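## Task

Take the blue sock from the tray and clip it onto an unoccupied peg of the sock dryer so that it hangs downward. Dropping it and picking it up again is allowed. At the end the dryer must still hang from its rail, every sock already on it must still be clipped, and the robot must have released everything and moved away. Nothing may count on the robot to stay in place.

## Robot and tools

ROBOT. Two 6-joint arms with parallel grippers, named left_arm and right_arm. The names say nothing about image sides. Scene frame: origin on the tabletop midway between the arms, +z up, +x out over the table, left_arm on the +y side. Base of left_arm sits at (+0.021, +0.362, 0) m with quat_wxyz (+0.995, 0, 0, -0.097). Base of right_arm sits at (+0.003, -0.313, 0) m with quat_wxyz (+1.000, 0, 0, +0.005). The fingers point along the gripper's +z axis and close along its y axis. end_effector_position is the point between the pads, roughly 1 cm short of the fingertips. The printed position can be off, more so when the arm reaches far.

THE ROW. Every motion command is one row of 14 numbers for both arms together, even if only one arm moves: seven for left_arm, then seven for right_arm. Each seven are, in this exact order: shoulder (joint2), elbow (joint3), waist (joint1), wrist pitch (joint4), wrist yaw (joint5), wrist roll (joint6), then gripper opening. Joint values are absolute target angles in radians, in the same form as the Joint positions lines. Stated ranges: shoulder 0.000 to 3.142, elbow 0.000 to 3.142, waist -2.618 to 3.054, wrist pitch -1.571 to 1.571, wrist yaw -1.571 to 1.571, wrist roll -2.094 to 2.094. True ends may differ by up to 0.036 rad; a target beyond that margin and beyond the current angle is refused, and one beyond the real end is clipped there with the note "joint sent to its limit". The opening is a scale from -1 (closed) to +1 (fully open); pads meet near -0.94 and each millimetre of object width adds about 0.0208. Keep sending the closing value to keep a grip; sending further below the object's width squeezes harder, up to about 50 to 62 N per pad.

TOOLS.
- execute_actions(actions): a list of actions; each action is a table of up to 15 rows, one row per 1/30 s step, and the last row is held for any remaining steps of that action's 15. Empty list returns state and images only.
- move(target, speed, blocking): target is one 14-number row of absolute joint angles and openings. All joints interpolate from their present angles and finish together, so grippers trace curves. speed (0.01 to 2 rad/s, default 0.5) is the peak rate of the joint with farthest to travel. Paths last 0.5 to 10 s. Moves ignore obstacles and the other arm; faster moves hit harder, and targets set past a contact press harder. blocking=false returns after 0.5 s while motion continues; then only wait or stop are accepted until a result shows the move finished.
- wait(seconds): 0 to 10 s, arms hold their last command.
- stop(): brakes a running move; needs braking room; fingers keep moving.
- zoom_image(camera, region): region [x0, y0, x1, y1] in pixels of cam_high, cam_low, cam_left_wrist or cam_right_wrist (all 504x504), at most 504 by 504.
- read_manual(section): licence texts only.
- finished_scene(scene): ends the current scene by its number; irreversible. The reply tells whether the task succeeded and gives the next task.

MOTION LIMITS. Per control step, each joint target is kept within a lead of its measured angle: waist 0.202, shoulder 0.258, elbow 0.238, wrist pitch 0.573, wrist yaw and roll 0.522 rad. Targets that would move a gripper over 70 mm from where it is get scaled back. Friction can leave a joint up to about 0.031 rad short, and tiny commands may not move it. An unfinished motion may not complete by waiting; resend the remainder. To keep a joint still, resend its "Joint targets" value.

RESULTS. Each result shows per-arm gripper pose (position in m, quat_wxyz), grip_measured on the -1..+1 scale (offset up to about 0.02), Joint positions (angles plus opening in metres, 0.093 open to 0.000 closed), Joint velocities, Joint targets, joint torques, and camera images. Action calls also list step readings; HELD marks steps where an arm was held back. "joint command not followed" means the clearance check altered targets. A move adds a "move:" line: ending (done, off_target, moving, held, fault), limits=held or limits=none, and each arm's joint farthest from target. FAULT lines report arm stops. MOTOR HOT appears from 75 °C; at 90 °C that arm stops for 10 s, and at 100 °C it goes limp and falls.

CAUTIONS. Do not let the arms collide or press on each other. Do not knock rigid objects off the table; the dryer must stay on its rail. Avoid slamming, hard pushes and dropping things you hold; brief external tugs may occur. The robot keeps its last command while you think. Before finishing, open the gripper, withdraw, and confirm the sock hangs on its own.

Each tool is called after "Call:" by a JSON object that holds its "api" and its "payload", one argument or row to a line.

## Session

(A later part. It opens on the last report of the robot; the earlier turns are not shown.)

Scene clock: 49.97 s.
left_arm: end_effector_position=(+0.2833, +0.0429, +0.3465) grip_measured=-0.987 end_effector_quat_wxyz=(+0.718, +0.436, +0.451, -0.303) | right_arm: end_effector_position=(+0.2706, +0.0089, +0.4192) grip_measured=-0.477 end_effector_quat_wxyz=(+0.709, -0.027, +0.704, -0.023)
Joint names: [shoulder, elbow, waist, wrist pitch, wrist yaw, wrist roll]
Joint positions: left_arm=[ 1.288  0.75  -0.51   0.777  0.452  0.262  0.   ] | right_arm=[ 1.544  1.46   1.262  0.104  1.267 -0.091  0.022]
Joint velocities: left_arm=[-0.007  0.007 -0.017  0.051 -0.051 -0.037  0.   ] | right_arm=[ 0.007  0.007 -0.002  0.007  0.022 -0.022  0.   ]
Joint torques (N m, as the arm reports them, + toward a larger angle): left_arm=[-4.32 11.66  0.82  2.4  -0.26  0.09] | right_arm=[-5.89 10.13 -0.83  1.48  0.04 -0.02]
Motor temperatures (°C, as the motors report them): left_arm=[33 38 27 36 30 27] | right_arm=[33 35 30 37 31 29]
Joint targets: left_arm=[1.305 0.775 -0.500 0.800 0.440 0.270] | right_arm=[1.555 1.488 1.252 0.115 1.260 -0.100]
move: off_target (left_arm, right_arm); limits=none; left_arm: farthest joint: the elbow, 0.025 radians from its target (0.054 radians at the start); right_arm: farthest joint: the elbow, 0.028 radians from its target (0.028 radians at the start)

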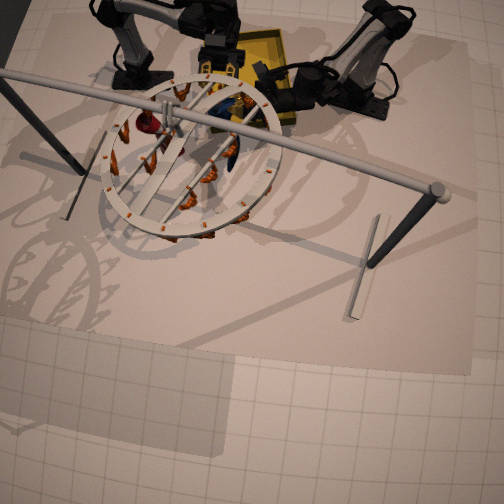

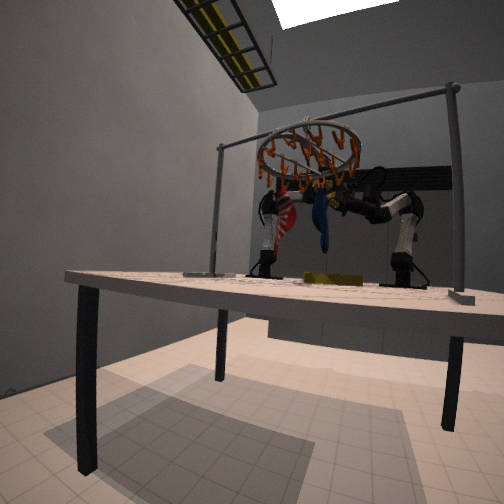

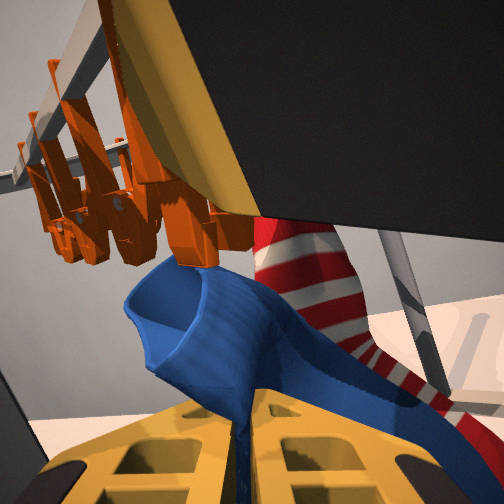

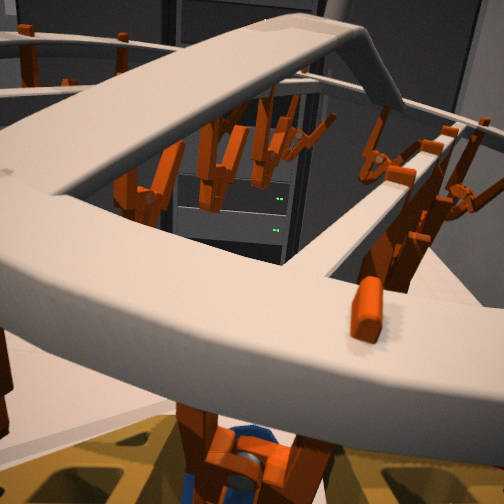

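Call:
{"api": "move", "payload": {
  "target": [1.305,0.70,-0.5,0.80,0.44,0.27,-1,1.555,1.488,1.252,0.115,1.26,-0.1,-0.65],
  "speed": 0.1
}}

Call:
{"api": "move", "payload": {
  "target": [1.305,0.70,-0.5,0.80,0.50,-0.12,-1,1.555,1.488,1.252,0.115,1.26,-0.1,-0.65],
  "speed": 0.3
}}

Call:
{"api": "zoom_image", "payload": {
  "camera": "cam_low",
  "region": [295, 165, 345, 215]
}}

Scene clock: 50.90 s.
left_arm: end_effector_position=(+0.2826, +0.0435, +0.3328) grip_measured=-0.987 end_effector_quat_wxyz=(+0.709, +0.439, +0.462, -0.303) | right_arm: end_effector_position=(+0.2706, +0.0089, +0.4192) grip_measured=-0.477 end_effector_quat_wxyz=(+0.709, -0.027, +0.704, -0.023)
Joint names: [shoulder, elbow, waist, wrist pitch, wrist yaw, wrist roll]
Joint positions: left_arm=[ 1.288  0.719 -0.51   0.779  0.452  0.263  0.   ] | right_arm=[ 1.544  1.46   1.262  0.104  1.267 -0.091  0.022]
Joint velocities: left_arm=[ 0.007 -0.012  0.002  0.007  0.037  0.007  0.   ] | right_arm=[-0.012 -0.002  0.002  0.066  0.007 -0.022 -0.   ]
Joint torques (N m, as the arm reports them, + toward a larger angle): left_arm=[-4.41  7.58  0.79  2.39 -0.23  0.08] | right_arm=[-5.98 10.1  -0.87  1.49  0.02  0.  ]
Motor temperatures (°C, as the motors report them): left_arm=[33 38 27 36 30 27] | right_arm=[33 35 30 37 31 29]
Joint targets: left_arm=[1.305 0.700 -0.500 0.800 0.440 0.270] | right_arm=[1.555 1.488 1.252 0.115 1.260 -0.100]
move: off_target (left_arm, right_arm); limits=none; left_arm: farthest joint: the wrist pitch, 0.021 radians from its target (0.023 radians at the start); right_arm: farthest joint: the elbow, 0.028 radians from its target (0.028 radians at the start)

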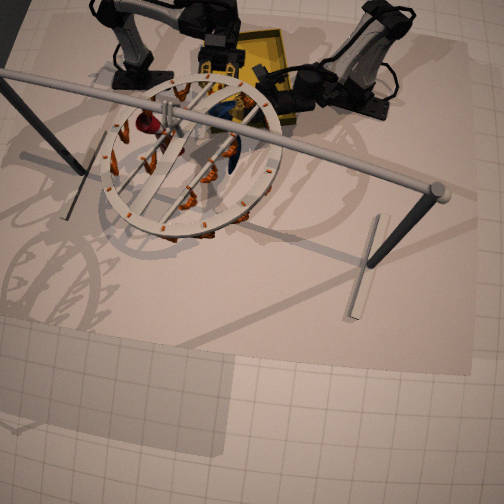

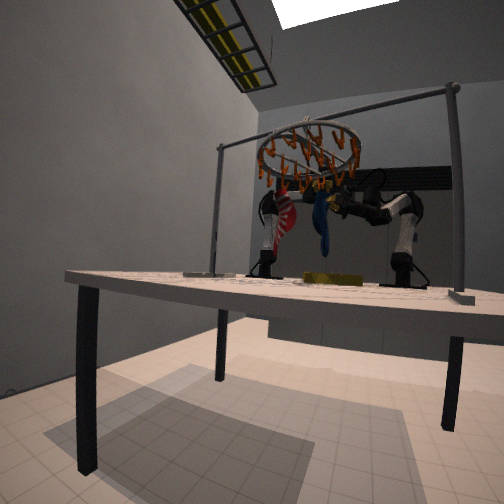

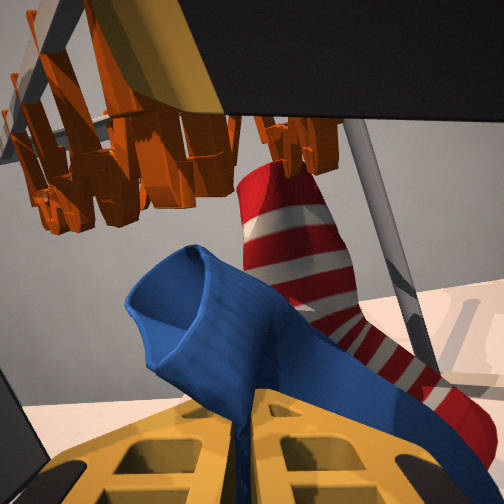

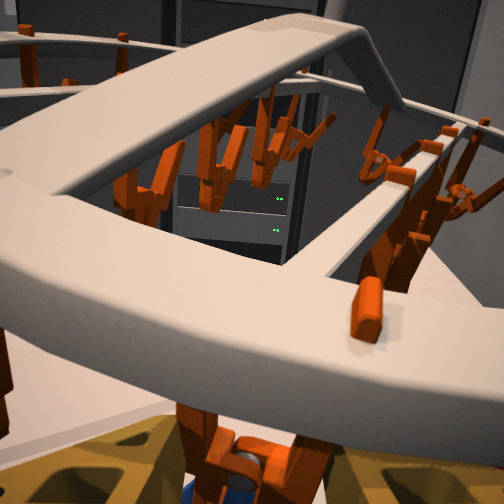

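Scene clock: 52.87 s.
left_arm: end_effector_position=(+0.2770, +0.0411, +0.3323) grip_measured=-0.987 end_effector_quat_wxyz=(+0.632, +0.358, +0.529, -0.439) | right_arm: end_effector_position=(+0.2706, +0.0089, +0.4192) grip_measured=-0.477 end_effector_quat_wxyz=(+0.709, -0.027, +0.704, -0.023)
Joint names: [shoulder, elbow, waist, wrist pitch, wrist yaw, wrist roll]
Joint positions: left_arm=[ 1.288  0.719 -0.51   0.779  0.489 -0.111  0.   ] | right_arm=[ 1.544  1.46   1.262  0.104  1.267 -0.091  0.022]
Joint velocities: left_arm=[ 0.012 -0.017  0.012 -0.007  0.022  0.007  0.   ] | right_arm=[ 0.007 -0.017 -0.002 -0.007 -0.022  0.007 -0.001]
Joint torques (N m, as the arm reports them, + toward a larger angle): left_arm=[-4.44  7.59  0.88  2.47 -0.03 -0.07] | right_arm=[-5.96 10.1  -1.01  1.47  0.03 -0.01]
Motor temperatures (°C, as the motors report them): left_arm=[33 38 27 36 30 27] | right_arm=[33 36 30 37 31 29]
Joint targets: left_arm=[1.305 0.700 -0.500 0.800 0.500 -0.120] | right_arm=[1.555 1.488 1.252 0.115 1.260 -0.100]
move: off_target (left_arm, right_arm); limits=none; left_arm: farthest joint: the wrist pitch, 0.021 radians from its target (0.021 radians at the start); right_arm: farthest joint: the elbow, 0.028 radians from its target (0.028 radians at the start)

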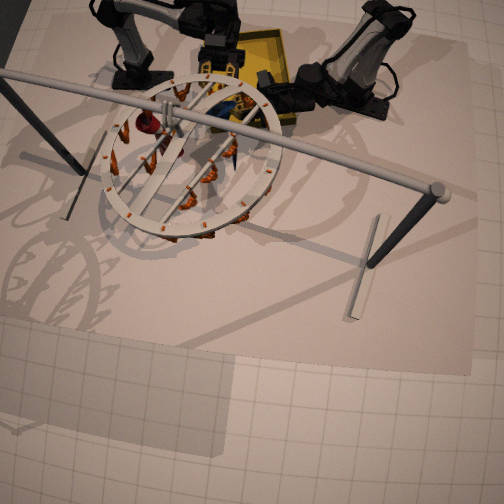

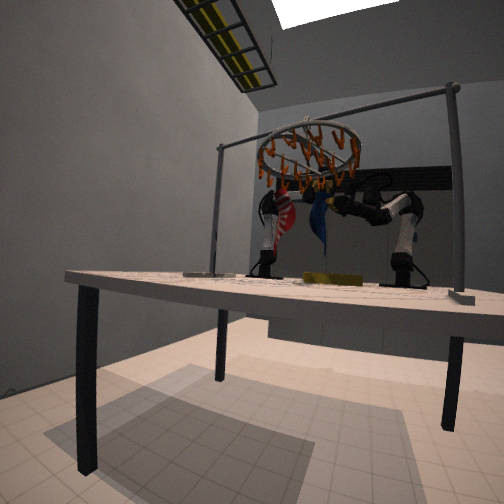

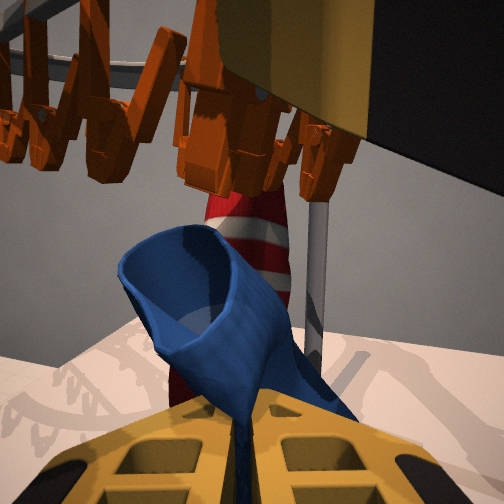

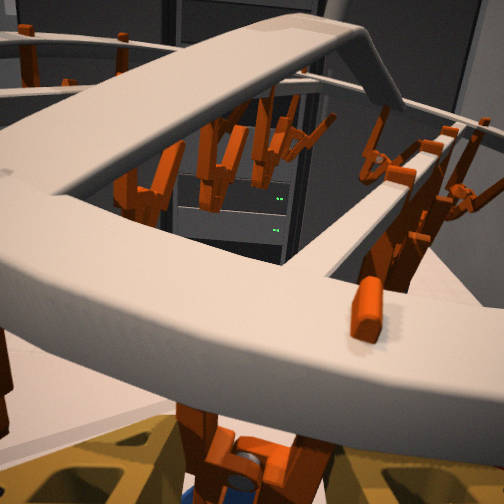

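Region (295, 165, 345, 215) of cam_low's 504x504 image, scaled by 10.080, with more detail than that image has.

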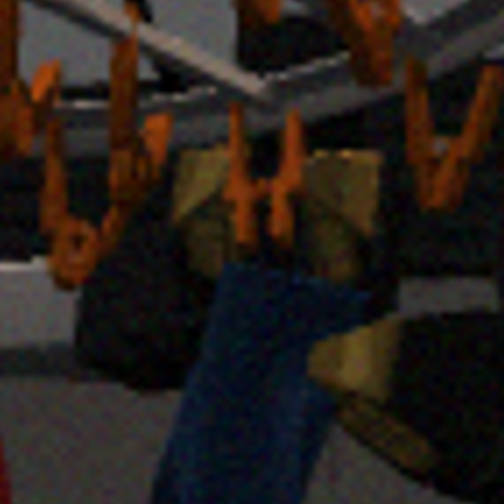

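Call:
{"api": "move", "payload": {
  "target": [1.235,0.70,-0.5,0.80,0.515,-0.12,-1,1.555,1.488,1.252,0.115,1.26,-0.1,-0.65],
  "speed": 0.04
}}

Call:
{"api": "zoom_image", "payload": {
  "camera": "cam_low",
  "region": [295, 165, 345, 215]
}}

Scene clock: 54.63 s.
left_arm: end_effector_position=(+0.2698, +0.0442, +0.3427) grip_measured=-0.987 end_effector_quat_wxyz=(+0.638, +0.362, +0.515, -0.443) | right_arm: end_effector_position=(+0.2706, +0.0089, +0.4192) grip_measured=-0.477 end_effector_quat_wxyz=(+0.709, -0.027, +0.704, -0.023)
Joint names: [shoulder, elbow, waist, wrist pitch, wrist yaw, wrist roll]
Joint positions: left_arm=[ 1.259  0.719 -0.51   0.779  0.504 -0.112  0.   ] | right_arm=[ 1.544  1.46   1.262  0.104  1.267 -0.091  0.022]
Joint velocities: left_arm=[-0.012 -0.012 -0.017 -0.022 -0.022 -0.081  0.   ] | right_arm=[-0.002  0.007 -0.007  0.051 -0.022  0.007  0.   ]
Joint torques (N m, as the arm reports them, + toward a larger angle): left_arm=[-7.01  7.52  1.16  2.44  0.02 -0.09] | right_arm=[-5.85 10.18 -0.86  1.48  0.06  0.03]
Motor temperatures (°C, as the motors report them): left_arm=[33 39 27 36 30 27] | right_arm=[33 36 30 37 31 29]
Joint targets: left_arm=[1.235 0.700 -0.500 0.800 0.515 -0.120] | right_arm=[1.555 1.488 1.252 0.115 1.260 -0.100]
move: off_target (left_arm, right_arm); limits=none; left_arm: farthest joint: the shoulder, 0.024 radians from its target (0.053 radians at the start); right_arm: farthest joint: the elbow, 0.028 radians from its target (0.028 radians at the start)

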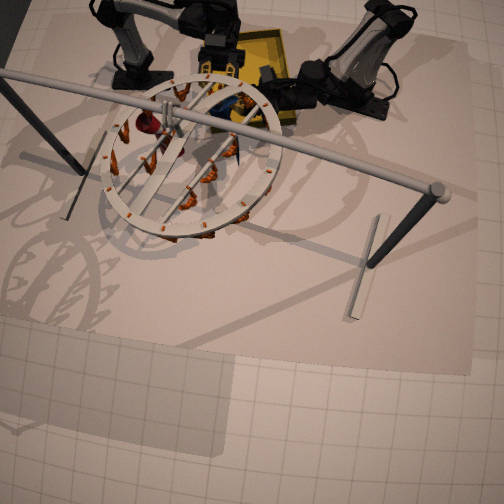

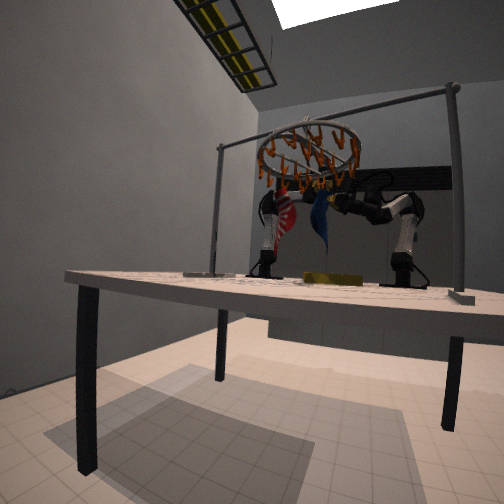

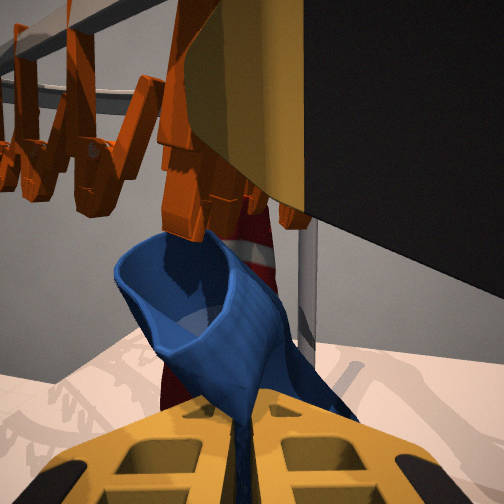

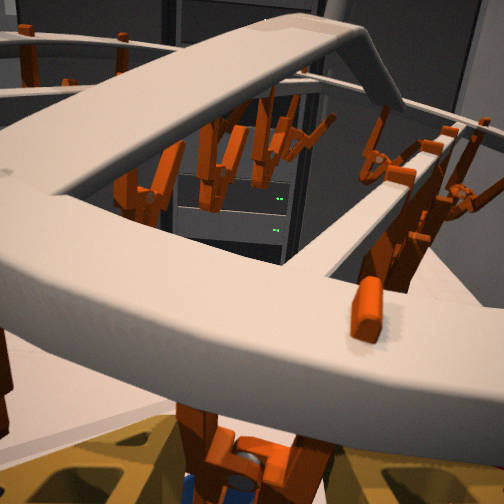

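Region (295, 165, 345, 215) of cam_low's 504x504 image, scaled by 10.080, with more detail than that image has.

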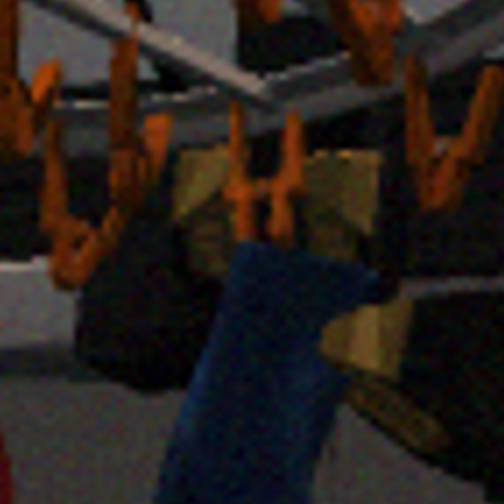

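Call:
{"api": "move", "payload": {
  "target": [1.235,0.77,-0.5,0.80,0.515,-0.12,-1,1.555,1.488,1.252,0.115,1.26,-0.1,-0.65],
  "speed": 0.04
}}

Call:
{"api": "zoom_image", "payload": {
  "camera": "cam_low",
  "region": [295, 165, 345, 215]
}}

Scene clock: 56.30 s.
left_arm: end_effector_position=(+0.2701, +0.0440, +0.3545) grip_measured=-0.987 end_effector_quat_wxyz=(+0.646, +0.361, +0.505, -0.444) | right_arm: end_effector_position=(+0.2706, +0.0089, +0.4192) grip_measured=-0.477 end_effector_quat_wxyz=(+0.709, -0.027, +0.704, -0.023)
Joint names: [shoulder, elbow, waist, wrist pitch, wrist yaw, wrist roll]
Joint positions: left_arm=[ 1.259  0.745 -0.51   0.779  0.504 -0.112  0.   ] | right_arm=[ 1.544  1.46   1.262  0.104  1.267 -0.091  0.022]
Joint velocities: left_arm=[-0.002  0.007 -0.007 -0.007 -0.037  0.037  0.   ] | right_arm=[ 0.017 -0.007  0.002 -0.037 -0.037  0.007  0.   ]
Joint torques (N m, as the arm reports them, + toward a larger angle): left_arm=[-7.28 11.63  0.83  2.3  -0.02 -0.09] | right_arm=[-5.93 10.14 -0.79  1.47  0.01 -0.01]
Motor temperatures (°C, as the motors report them): left_arm=[33 39 27 36 30 27] | right_arm=[33 36 30 37 31 29]
Joint targets: left_arm=[1.235 0.770 -0.500 0.800 0.515 -0.120] | right_arm=[1.555 1.488 1.252 0.115 1.260 -0.100]
move: off_target (left_arm, right_arm); limits=none; left_arm: farthest joint: the elbow, 0.025 radians from its target (0.051 radians at the start); right_arm: farthest joint: the elbow, 0.028 radians from its target (0.028 radians at the start)

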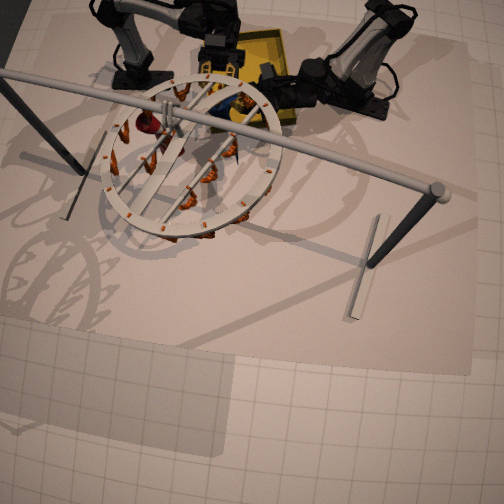

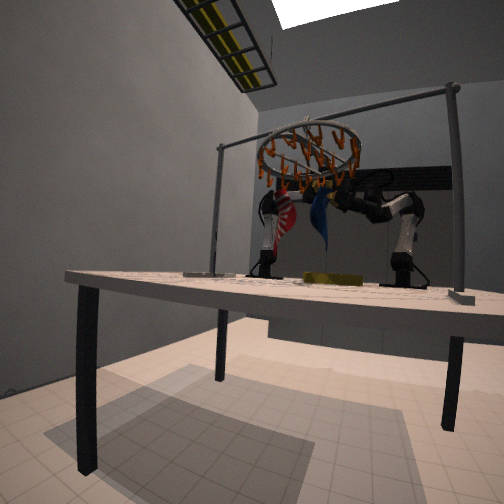

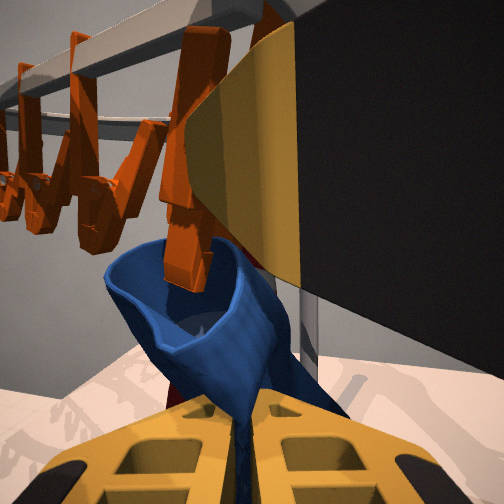

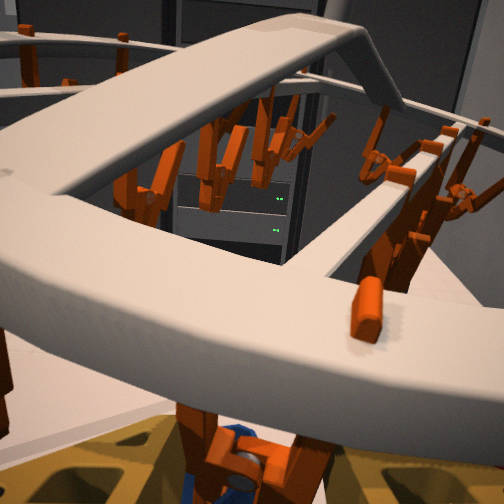

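Region (295, 165, 345, 215) of cam_low's 504x504 image, scaled by 10.080, with more detail than that image has.

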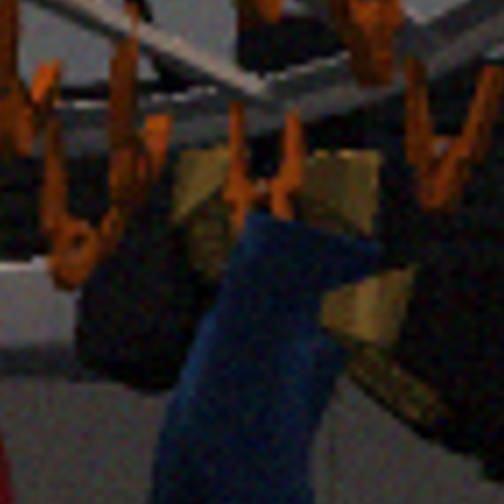

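Call:
{"api": "execute_actions", "payload": {
  "actions": [
    [[1.235,0.78,-0.5,0.80,0.515,-0.12,-1,1.555,1.488,1.252,0.115,1.26,-0.1,-0.65]],
    [[1.235,0.78,-0.5,0.80,0.515,-0.12,-1,1.555,1.488,1.252,0.115,1.26,-0.1,-0.25]],
    [[1.235,0.78,-0.5,0.80,0.515,-0.12,-1,1.555,1.488,1.252,0.115,1.26,-0.1,-0.1]],
    [[1.235,0.78,-0.5,0.80,0.515,-0.12,-1,1.555,1.488,1.252,0.115,1.26,-0.1,0.1]]
  ]
}}

Scene clock: 58.67 s.
left_arm: end_effector_position=(+0.2700, +0.0439, +0.3545) grip_measured=-0.987 end_effector_quat_wxyz=(+0.646, +0.361, +0.505, -0.444) | right_arm: end_effector_position=(+0.2706, +0.0091, +0.4192) grip_measured=+0.098 end_effector_quat_wxyz=(+0.709, -0.028, +0.704, -0.023)
Joint names: [shoulder, elbow, waist, wrist pitch, wrist yaw, wrist roll]
Joint positions: left_arm=[ 1.259  0.745 -0.51   0.779  0.504 -0.112  0.   ] | right_arm=[ 1.544  1.46   1.262  0.104  1.266 -0.091  0.05 ]
Joint velocities: left_arm=[-0.017 -0.012  0.007  0.066  0.022 -0.037  0.   ] | right_arm=[ 0.022 -0.007 -0.002 -0.066 -0.007  0.081  0.001]
Joint torques (N m, as the arm reports them, + toward a larger angle): left_arm=[-7.36 12.61  0.7   2.41 -0.06 -0.08] | right_arm=[-5.93 10.14 -0.95  1.46  0.06 -0.01]
Motor temperatures (°C, as the motors report them): left_arm=[33 40 27 37 30 27] | right_arm=[33 36 30 38 31 29]
Joint targets: left_arm=[1.235 0.780 -0.500 0.800 0.515 -0.120] | right_arm=[1.555 1.488 1.252 0.115 1.260 -0.100]
Step readings (joint positions; steps 1 to 15: 1st action; 16 to 30: 2nd action; 31 to 45: 3rd action; 46 to 60: 4th action):
0: left_arm=[1.259 0.745 -0.510 0.779 0.504 -0.112] | right_arm=[1.544 1.460 1.262 0.104 1.267 -0.091]
1: left_arm=[1.259 0.745 -0.510 0.779 0.504 -0.112] | right_arm=[1.544 1.460 1.262 0.104 1.267 -0.091]
2: left_arm=[1.259 0.745 -0.510 0.779 0.504 -0.112] | right_arm=[1.544 1.460 1.262 0.104 1.267 -0.091]
4: left_arm=[1.259 0.745 -0.510 0.779 0.504 -0.112] | right_arm=[1.544 1.460 1.262 0.104 1.267 -0.091]
8: left_arm=[1.259 0.745 -0.510 0.779 0.504 -0.112] | right_arm=[1.544 1.460 1.262 0.104 1.267 -0.091]
15: left_arm=[1.259 0.745 -0.510 0.779 0.504 -0.112] | right_arm=[1.544 1.460 1.262 0.104 1.267 -0.091]
16: left_arm=[1.259 0.745 -0.510 0.779 0.504 -0.112] | right_arm=[1.544 1.460 1.262 0.104 1.267 -0.091]
17: left_arm=[1.259 0.745 -0.510 0.779 0.504 -0.112] | right_arm=[1.544 1.460 1.262 0.104 1.267 -0.091]
19: left_arm=[1.259 0.745 -0.510 0.779 0.504 -0.112] | right_arm=[1.544 1.460 1.262 0.104 1.267 -0.091]
23: left_arm=[1.259 0.745 -0.510 0.779 0.504 -0.112] | right_arm=[1.544 1.460 1.262 0.104 1.267 -0.091]
30: left_arm=[1.259 0.745 -0.510 0.779 0.504 -0.112] | right_arm=[1.544 1.460 1.262 0.104 1.267 -0.091]
31: left_arm=[1.259 0.745 -0.510 0.779 0.504 -0.112] | right_arm=[1.544 1.460 1.262 0.104 1.266 -0.091]
32: left_arm=[1.259 0.745 -0.510 0.779 0.504 -0.112] | right_arm=[1.544 1.460 1.262 0.104 1.266 -0.091]
34: left_arm=[1.259 0.745 -0.510 0.779 0.504 -0.112] | right_arm=[1.544 1.460 1.262 0.104 1.266 -0.091]
38: left_arm=[1.259 0.745 -0.510 0.779 0.504 -0.112] | right_arm=[1.544 1.460 1.262 0.104 1.266 -0.091]
45: left_arm=[1.259 0.745 -0.510 0.779 0.504 -0.112] | right_arm=[1.544 1.460 1.262 0.104 1.266 -0.091]
46: left_arm=[1.259 0.745 -0.510 0.779 0.504 -0.112] | right_arm=[1.544 1.460 1.262 0.104 1.266 -0.091]
47: left_arm=[1.259 0.745 -0.510 0.779 0.504 -0.112] | right_arm=[1.544 1.460 1.262 0.104 1.266 -0.091]
49: left_arm=[1.259 0.745 -0.510 0.779 0.504 -0.112] | right_arm=[1.544 1.460 1.262 0.104 1.266 -0.091]
53: left_arm=[1.259 0.745 -0.510 0.779 0.504 -0.112] | right_arm=[1.544 1.460 1.262 0.104 1.266 -0.091]
60: Joint positions above

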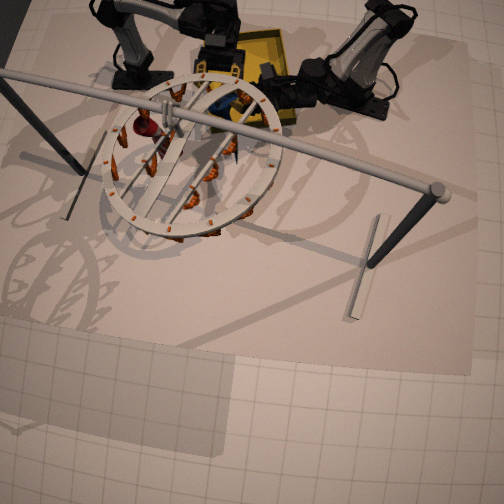

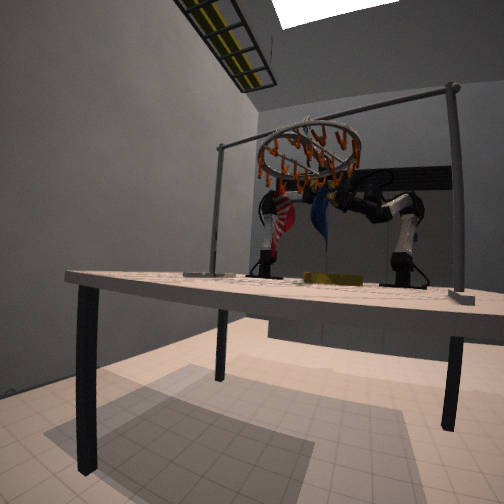

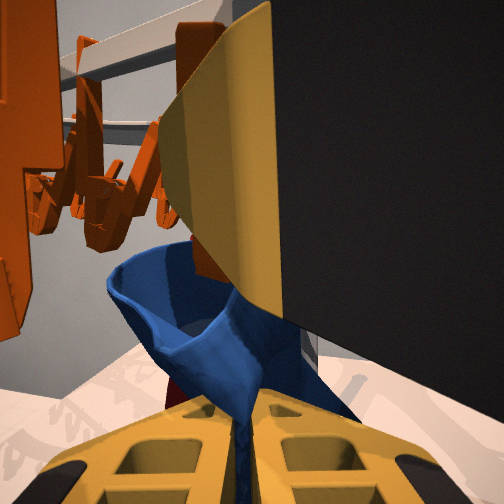

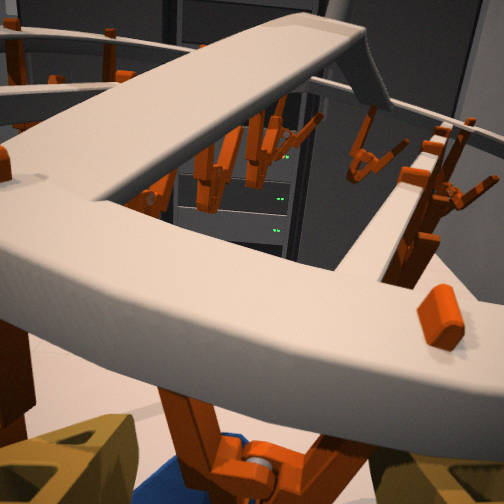

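Call:
{"api": "move", "payload": {
  "target": [1.235,0.78,-0.5,0.80,0.515,-0.12,-0.5,1.505,1.455,1.435,0.083,1.445,-0.1,0.2],
  "speed": 0.2
}}

Call:
{"api": "move", "payload": {
  "target": [0.9,0.5,-0.5,0.7,0.5,0,-0.3,1.3,1.35,1.45,0,1.4,0,0.3],
  "speed": 0.3
}}

Call:
{"api": "move", "payload": {
  "target": [0.5,0.4,-0.5,0.3,0.2,0,0,0.6,1.0,1.4,-0.2,1.3,0,0.3]
}}

Scene clock: 60.30 s.
left_arm: end_effector_position=(+0.2700, +0.0440, +0.3547) grip_measured=-0.501 end_effector_quat_wxyz=(+0.646, +0.361, +0.505, -0.444) | right_arm: end_effector_position=(+0.2161, +0.0138, +0.4244) grip_measured=+0.198 end_effector_quat_wxyz=(+0.708, -0.024, +0.705, -0.022)
Joint names: [shoulder, elbow, waist, wrist pitch, wrist yaw, wrist roll]
Joint positions: left_arm=[ 1.259  0.745 -0.51   0.78   0.504 -0.112  0.021] | right_arm=[ 1.523  1.46   1.425  0.09   1.434 -0.091  0.055]
Joint velocities: left_arm=[ 0.002 -0.002 -0.002 -0.081 -0.022 -0.007  0.   ] | right_arm=[ 0.002  0.002  0.007 -0.037 -0.007  0.007  0.   ]
Joint torques (N m, as the arm reports them, + toward a larger angle): left_arm=[-7.31 12.66  0.79  2.37 -0.09 -0.08] | right_arm=[-7.81  7.54  0.59  1.23  0.2  -0.01]
Motor temperatures (°C, as the motors report them): left_arm=[33 40 27 37 30 27] | right_arm=[33 36 30 38 31 29]
Joint targets: left_arm=[1.235 0.780 -0.500 0.800 0.515 -0.120] | right_arm=[1.505 1.455 1.435 0.083 1.445 -0.100]
move: off_target (left_arm); limits=none; left_arm: farthest joint: the elbow, 0.035 radians from its target (0.035 radians at the start); right_arm: farthest joint: the shoulder, 0.018 radians from its target (0.039 radians at the start)

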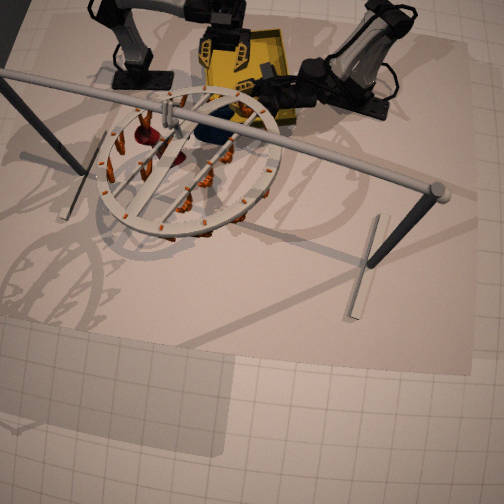

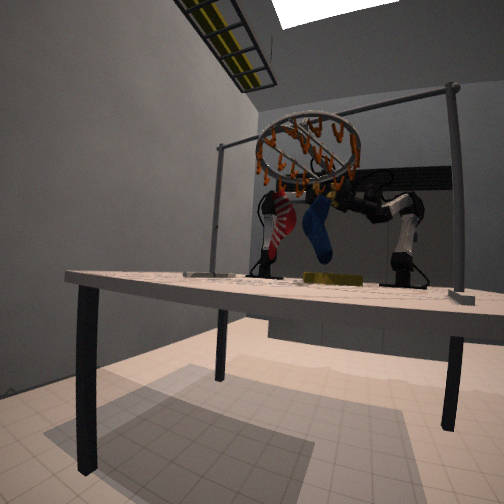

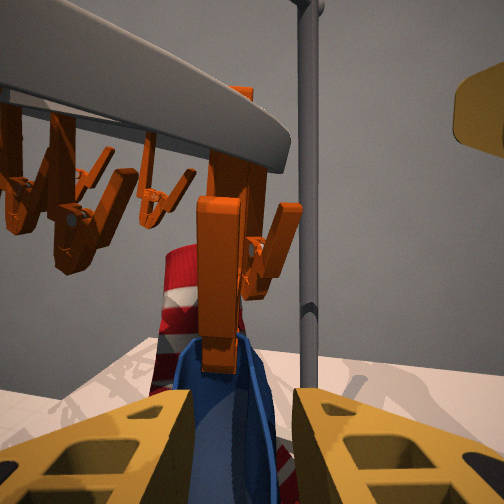

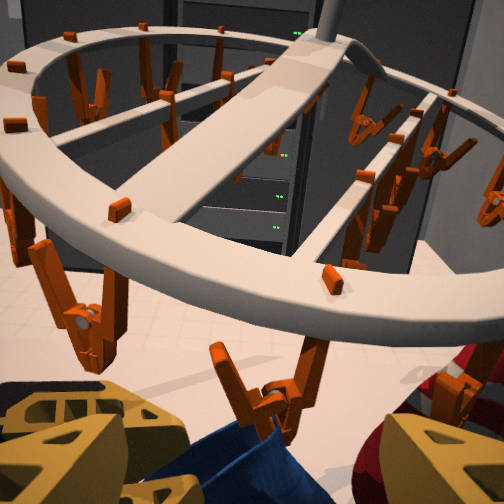

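Scene clock: 62.03 s.
left_arm: end_effector_position=(+0.2123, +0.0930, +0.3529) grip_measured=-0.301 end_effector_quat_wxyz=(+0.684, +0.384, +0.465, -0.411) | right_arm: end_effector_position=(+0.2044, -0.0407, +0.4496) grip_measured=+0.298 end_effector_quat_wxyz=(+0.710, +0.006, +0.703, +0.032)
Joint names: [shoulder, elbow, waist, wrist pitch, wrist yaw, wrist roll]
Joint positions: left_arm=[ 0.921  0.523 -0.51   0.715  0.504 -0.008  0.031] | right_arm=[ 1.316  1.374  1.438  0.007  1.411 -0.01   0.06 ]
Joint velocities: left_arm=[ 0.002 -0.017 -0.002 -0.037  0.007  0.037 -0.001] | right_arm=[-0.012  0.007 -0.002  0.022 -0.037 -0.037  0.001]
Joint torques (N m, as the arm reports them, + toward a larger angle): left_arm=[-3.75  7.32  1.05  1.92 -0.2   0.06] | right_arm=[-5.62  5.73  0.77  1.16 -0.03  0.18]
Motor temperatures (°C, as the motors report them): left_arm=[33 40 27 37 30 27] | right_arm=[34 36 30 37 31 29]
Joint targets: left_arm=[0.900 0.500 -0.500 0.700 0.500 0.000] | right_arm=[1.300 1.350 1.450 -0.000 1.400 0.000]
move: off_target (left_arm, right_arm); limits=none; left_arm: farthest joint: the elbow, 0.023 radians from its target (0.245 radians at the start); right_arm: farthest joint: the elbow, 0.024 radians from its target (0.110 radians at the start)

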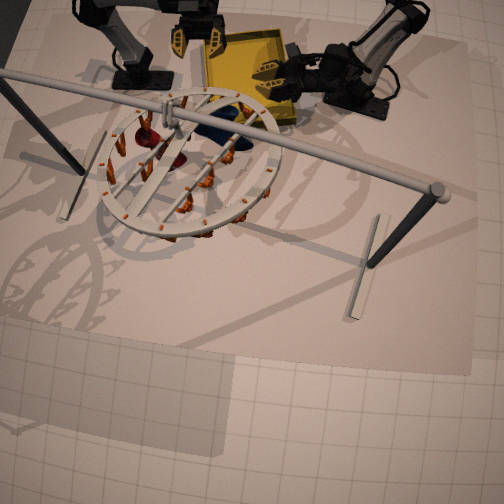

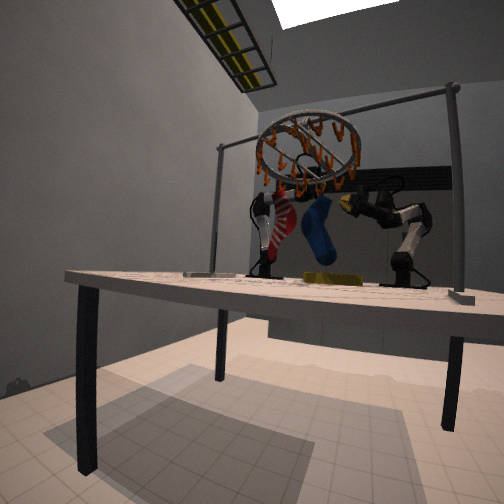

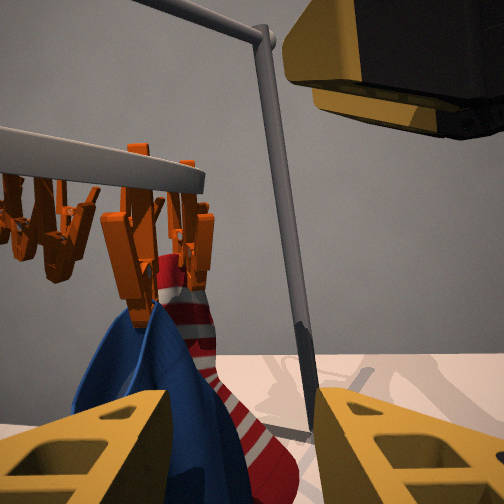

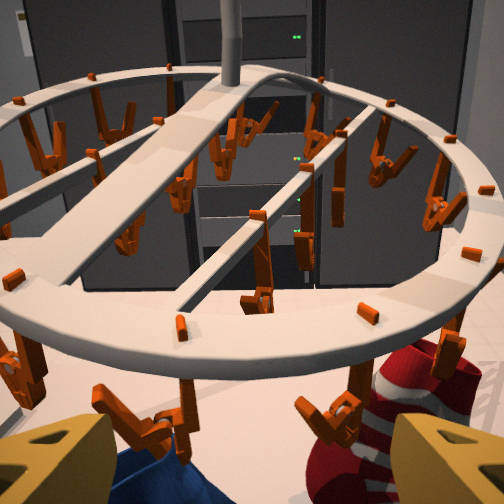

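Scene clock: 64.13 s.
left_arm: end_effector_position=(+0.2071, +0.1577, +0.3317) grip_measured=-0.001 end_effector_quat_wxyz=(+0.703, +0.290, +0.558, -0.332) | right_arm: end_effector_position=(+0.1819, -0.2212, +0.4444) grip_measured=+0.298 end_effector_quat_wxyz=(+0.718, +0.035, +0.686, +0.112)
Joint names: [shoulder, elbow, waist, wrist pitch, wrist yaw, wrist roll]
Joint positions: left_arm=[ 0.522  0.423 -0.51   0.315  0.212 -0.008  0.045] | right_arm=[ 0.609  1.025  1.411 -0.193  1.312 -0.01   0.06 ]
Joint velocities: left_arm=[ 0.017  0.007 -0.007  0.022 -0.022 -0.037 -0.001] | right_arm=[-0.007  0.017 -0.002 -0.066  0.007 -0.037 -0.   ]
Joint torques (N m, as the arm reports them, + toward a larger angle): left_arm=[-1.78  7.3   0.95  2.22 -0.21  0.11] | right_arm=[ 0.76  4.45 -0.99  1.16 -0.13  0.14]
Motor temperatures (°C, as the motors report them): left_arm=[33 40 27 37 30 27] | right_arm=[33 36 30 37 31 29]
Joint targets: left_arm=[0.500 0.400 -0.500 0.300 0.200 -0.000] | right_arm=[0.600 1.000 1.400 -0.200 1.300 -0.000]
move: off_target (left_arm, right_arm); limits=none; left_arm: farthest joint: the elbow, 0.023 radians from its target (0.123 radians at the start); right_arm: farthest joint: the elbow, 0.025 radians from its target (0.374 radians at the start)

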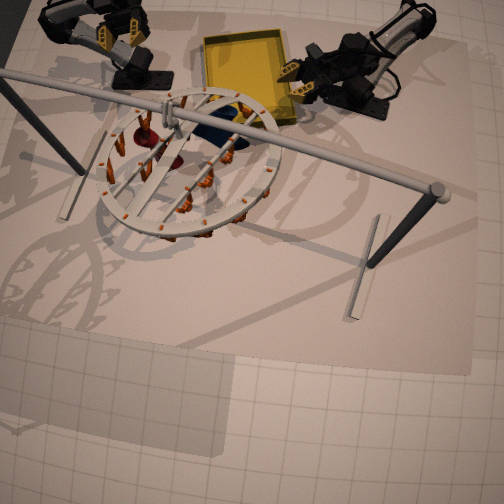

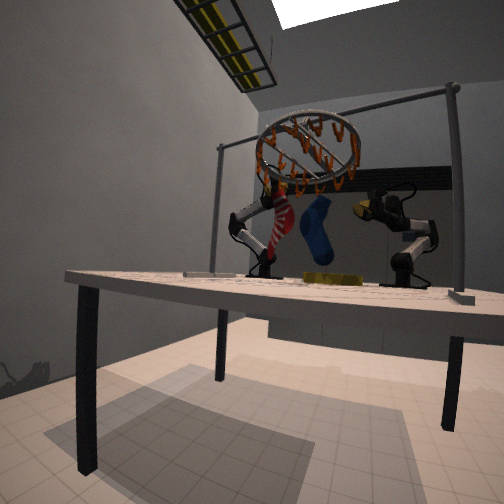

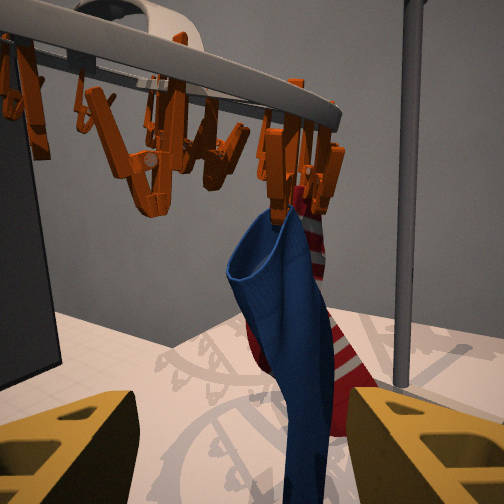

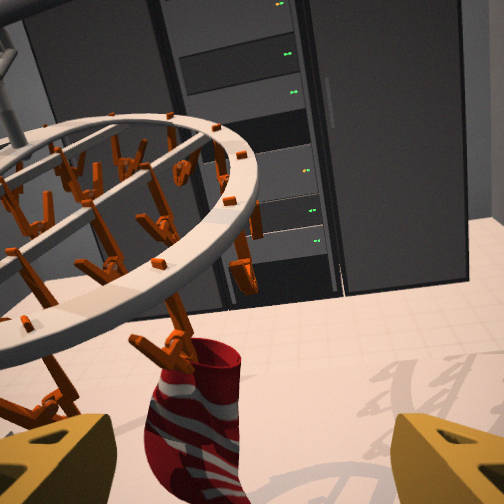

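Call:
{"api": "finished_scene", "payload": {
  "scene": 2
}}

The scene is finished: the task was done.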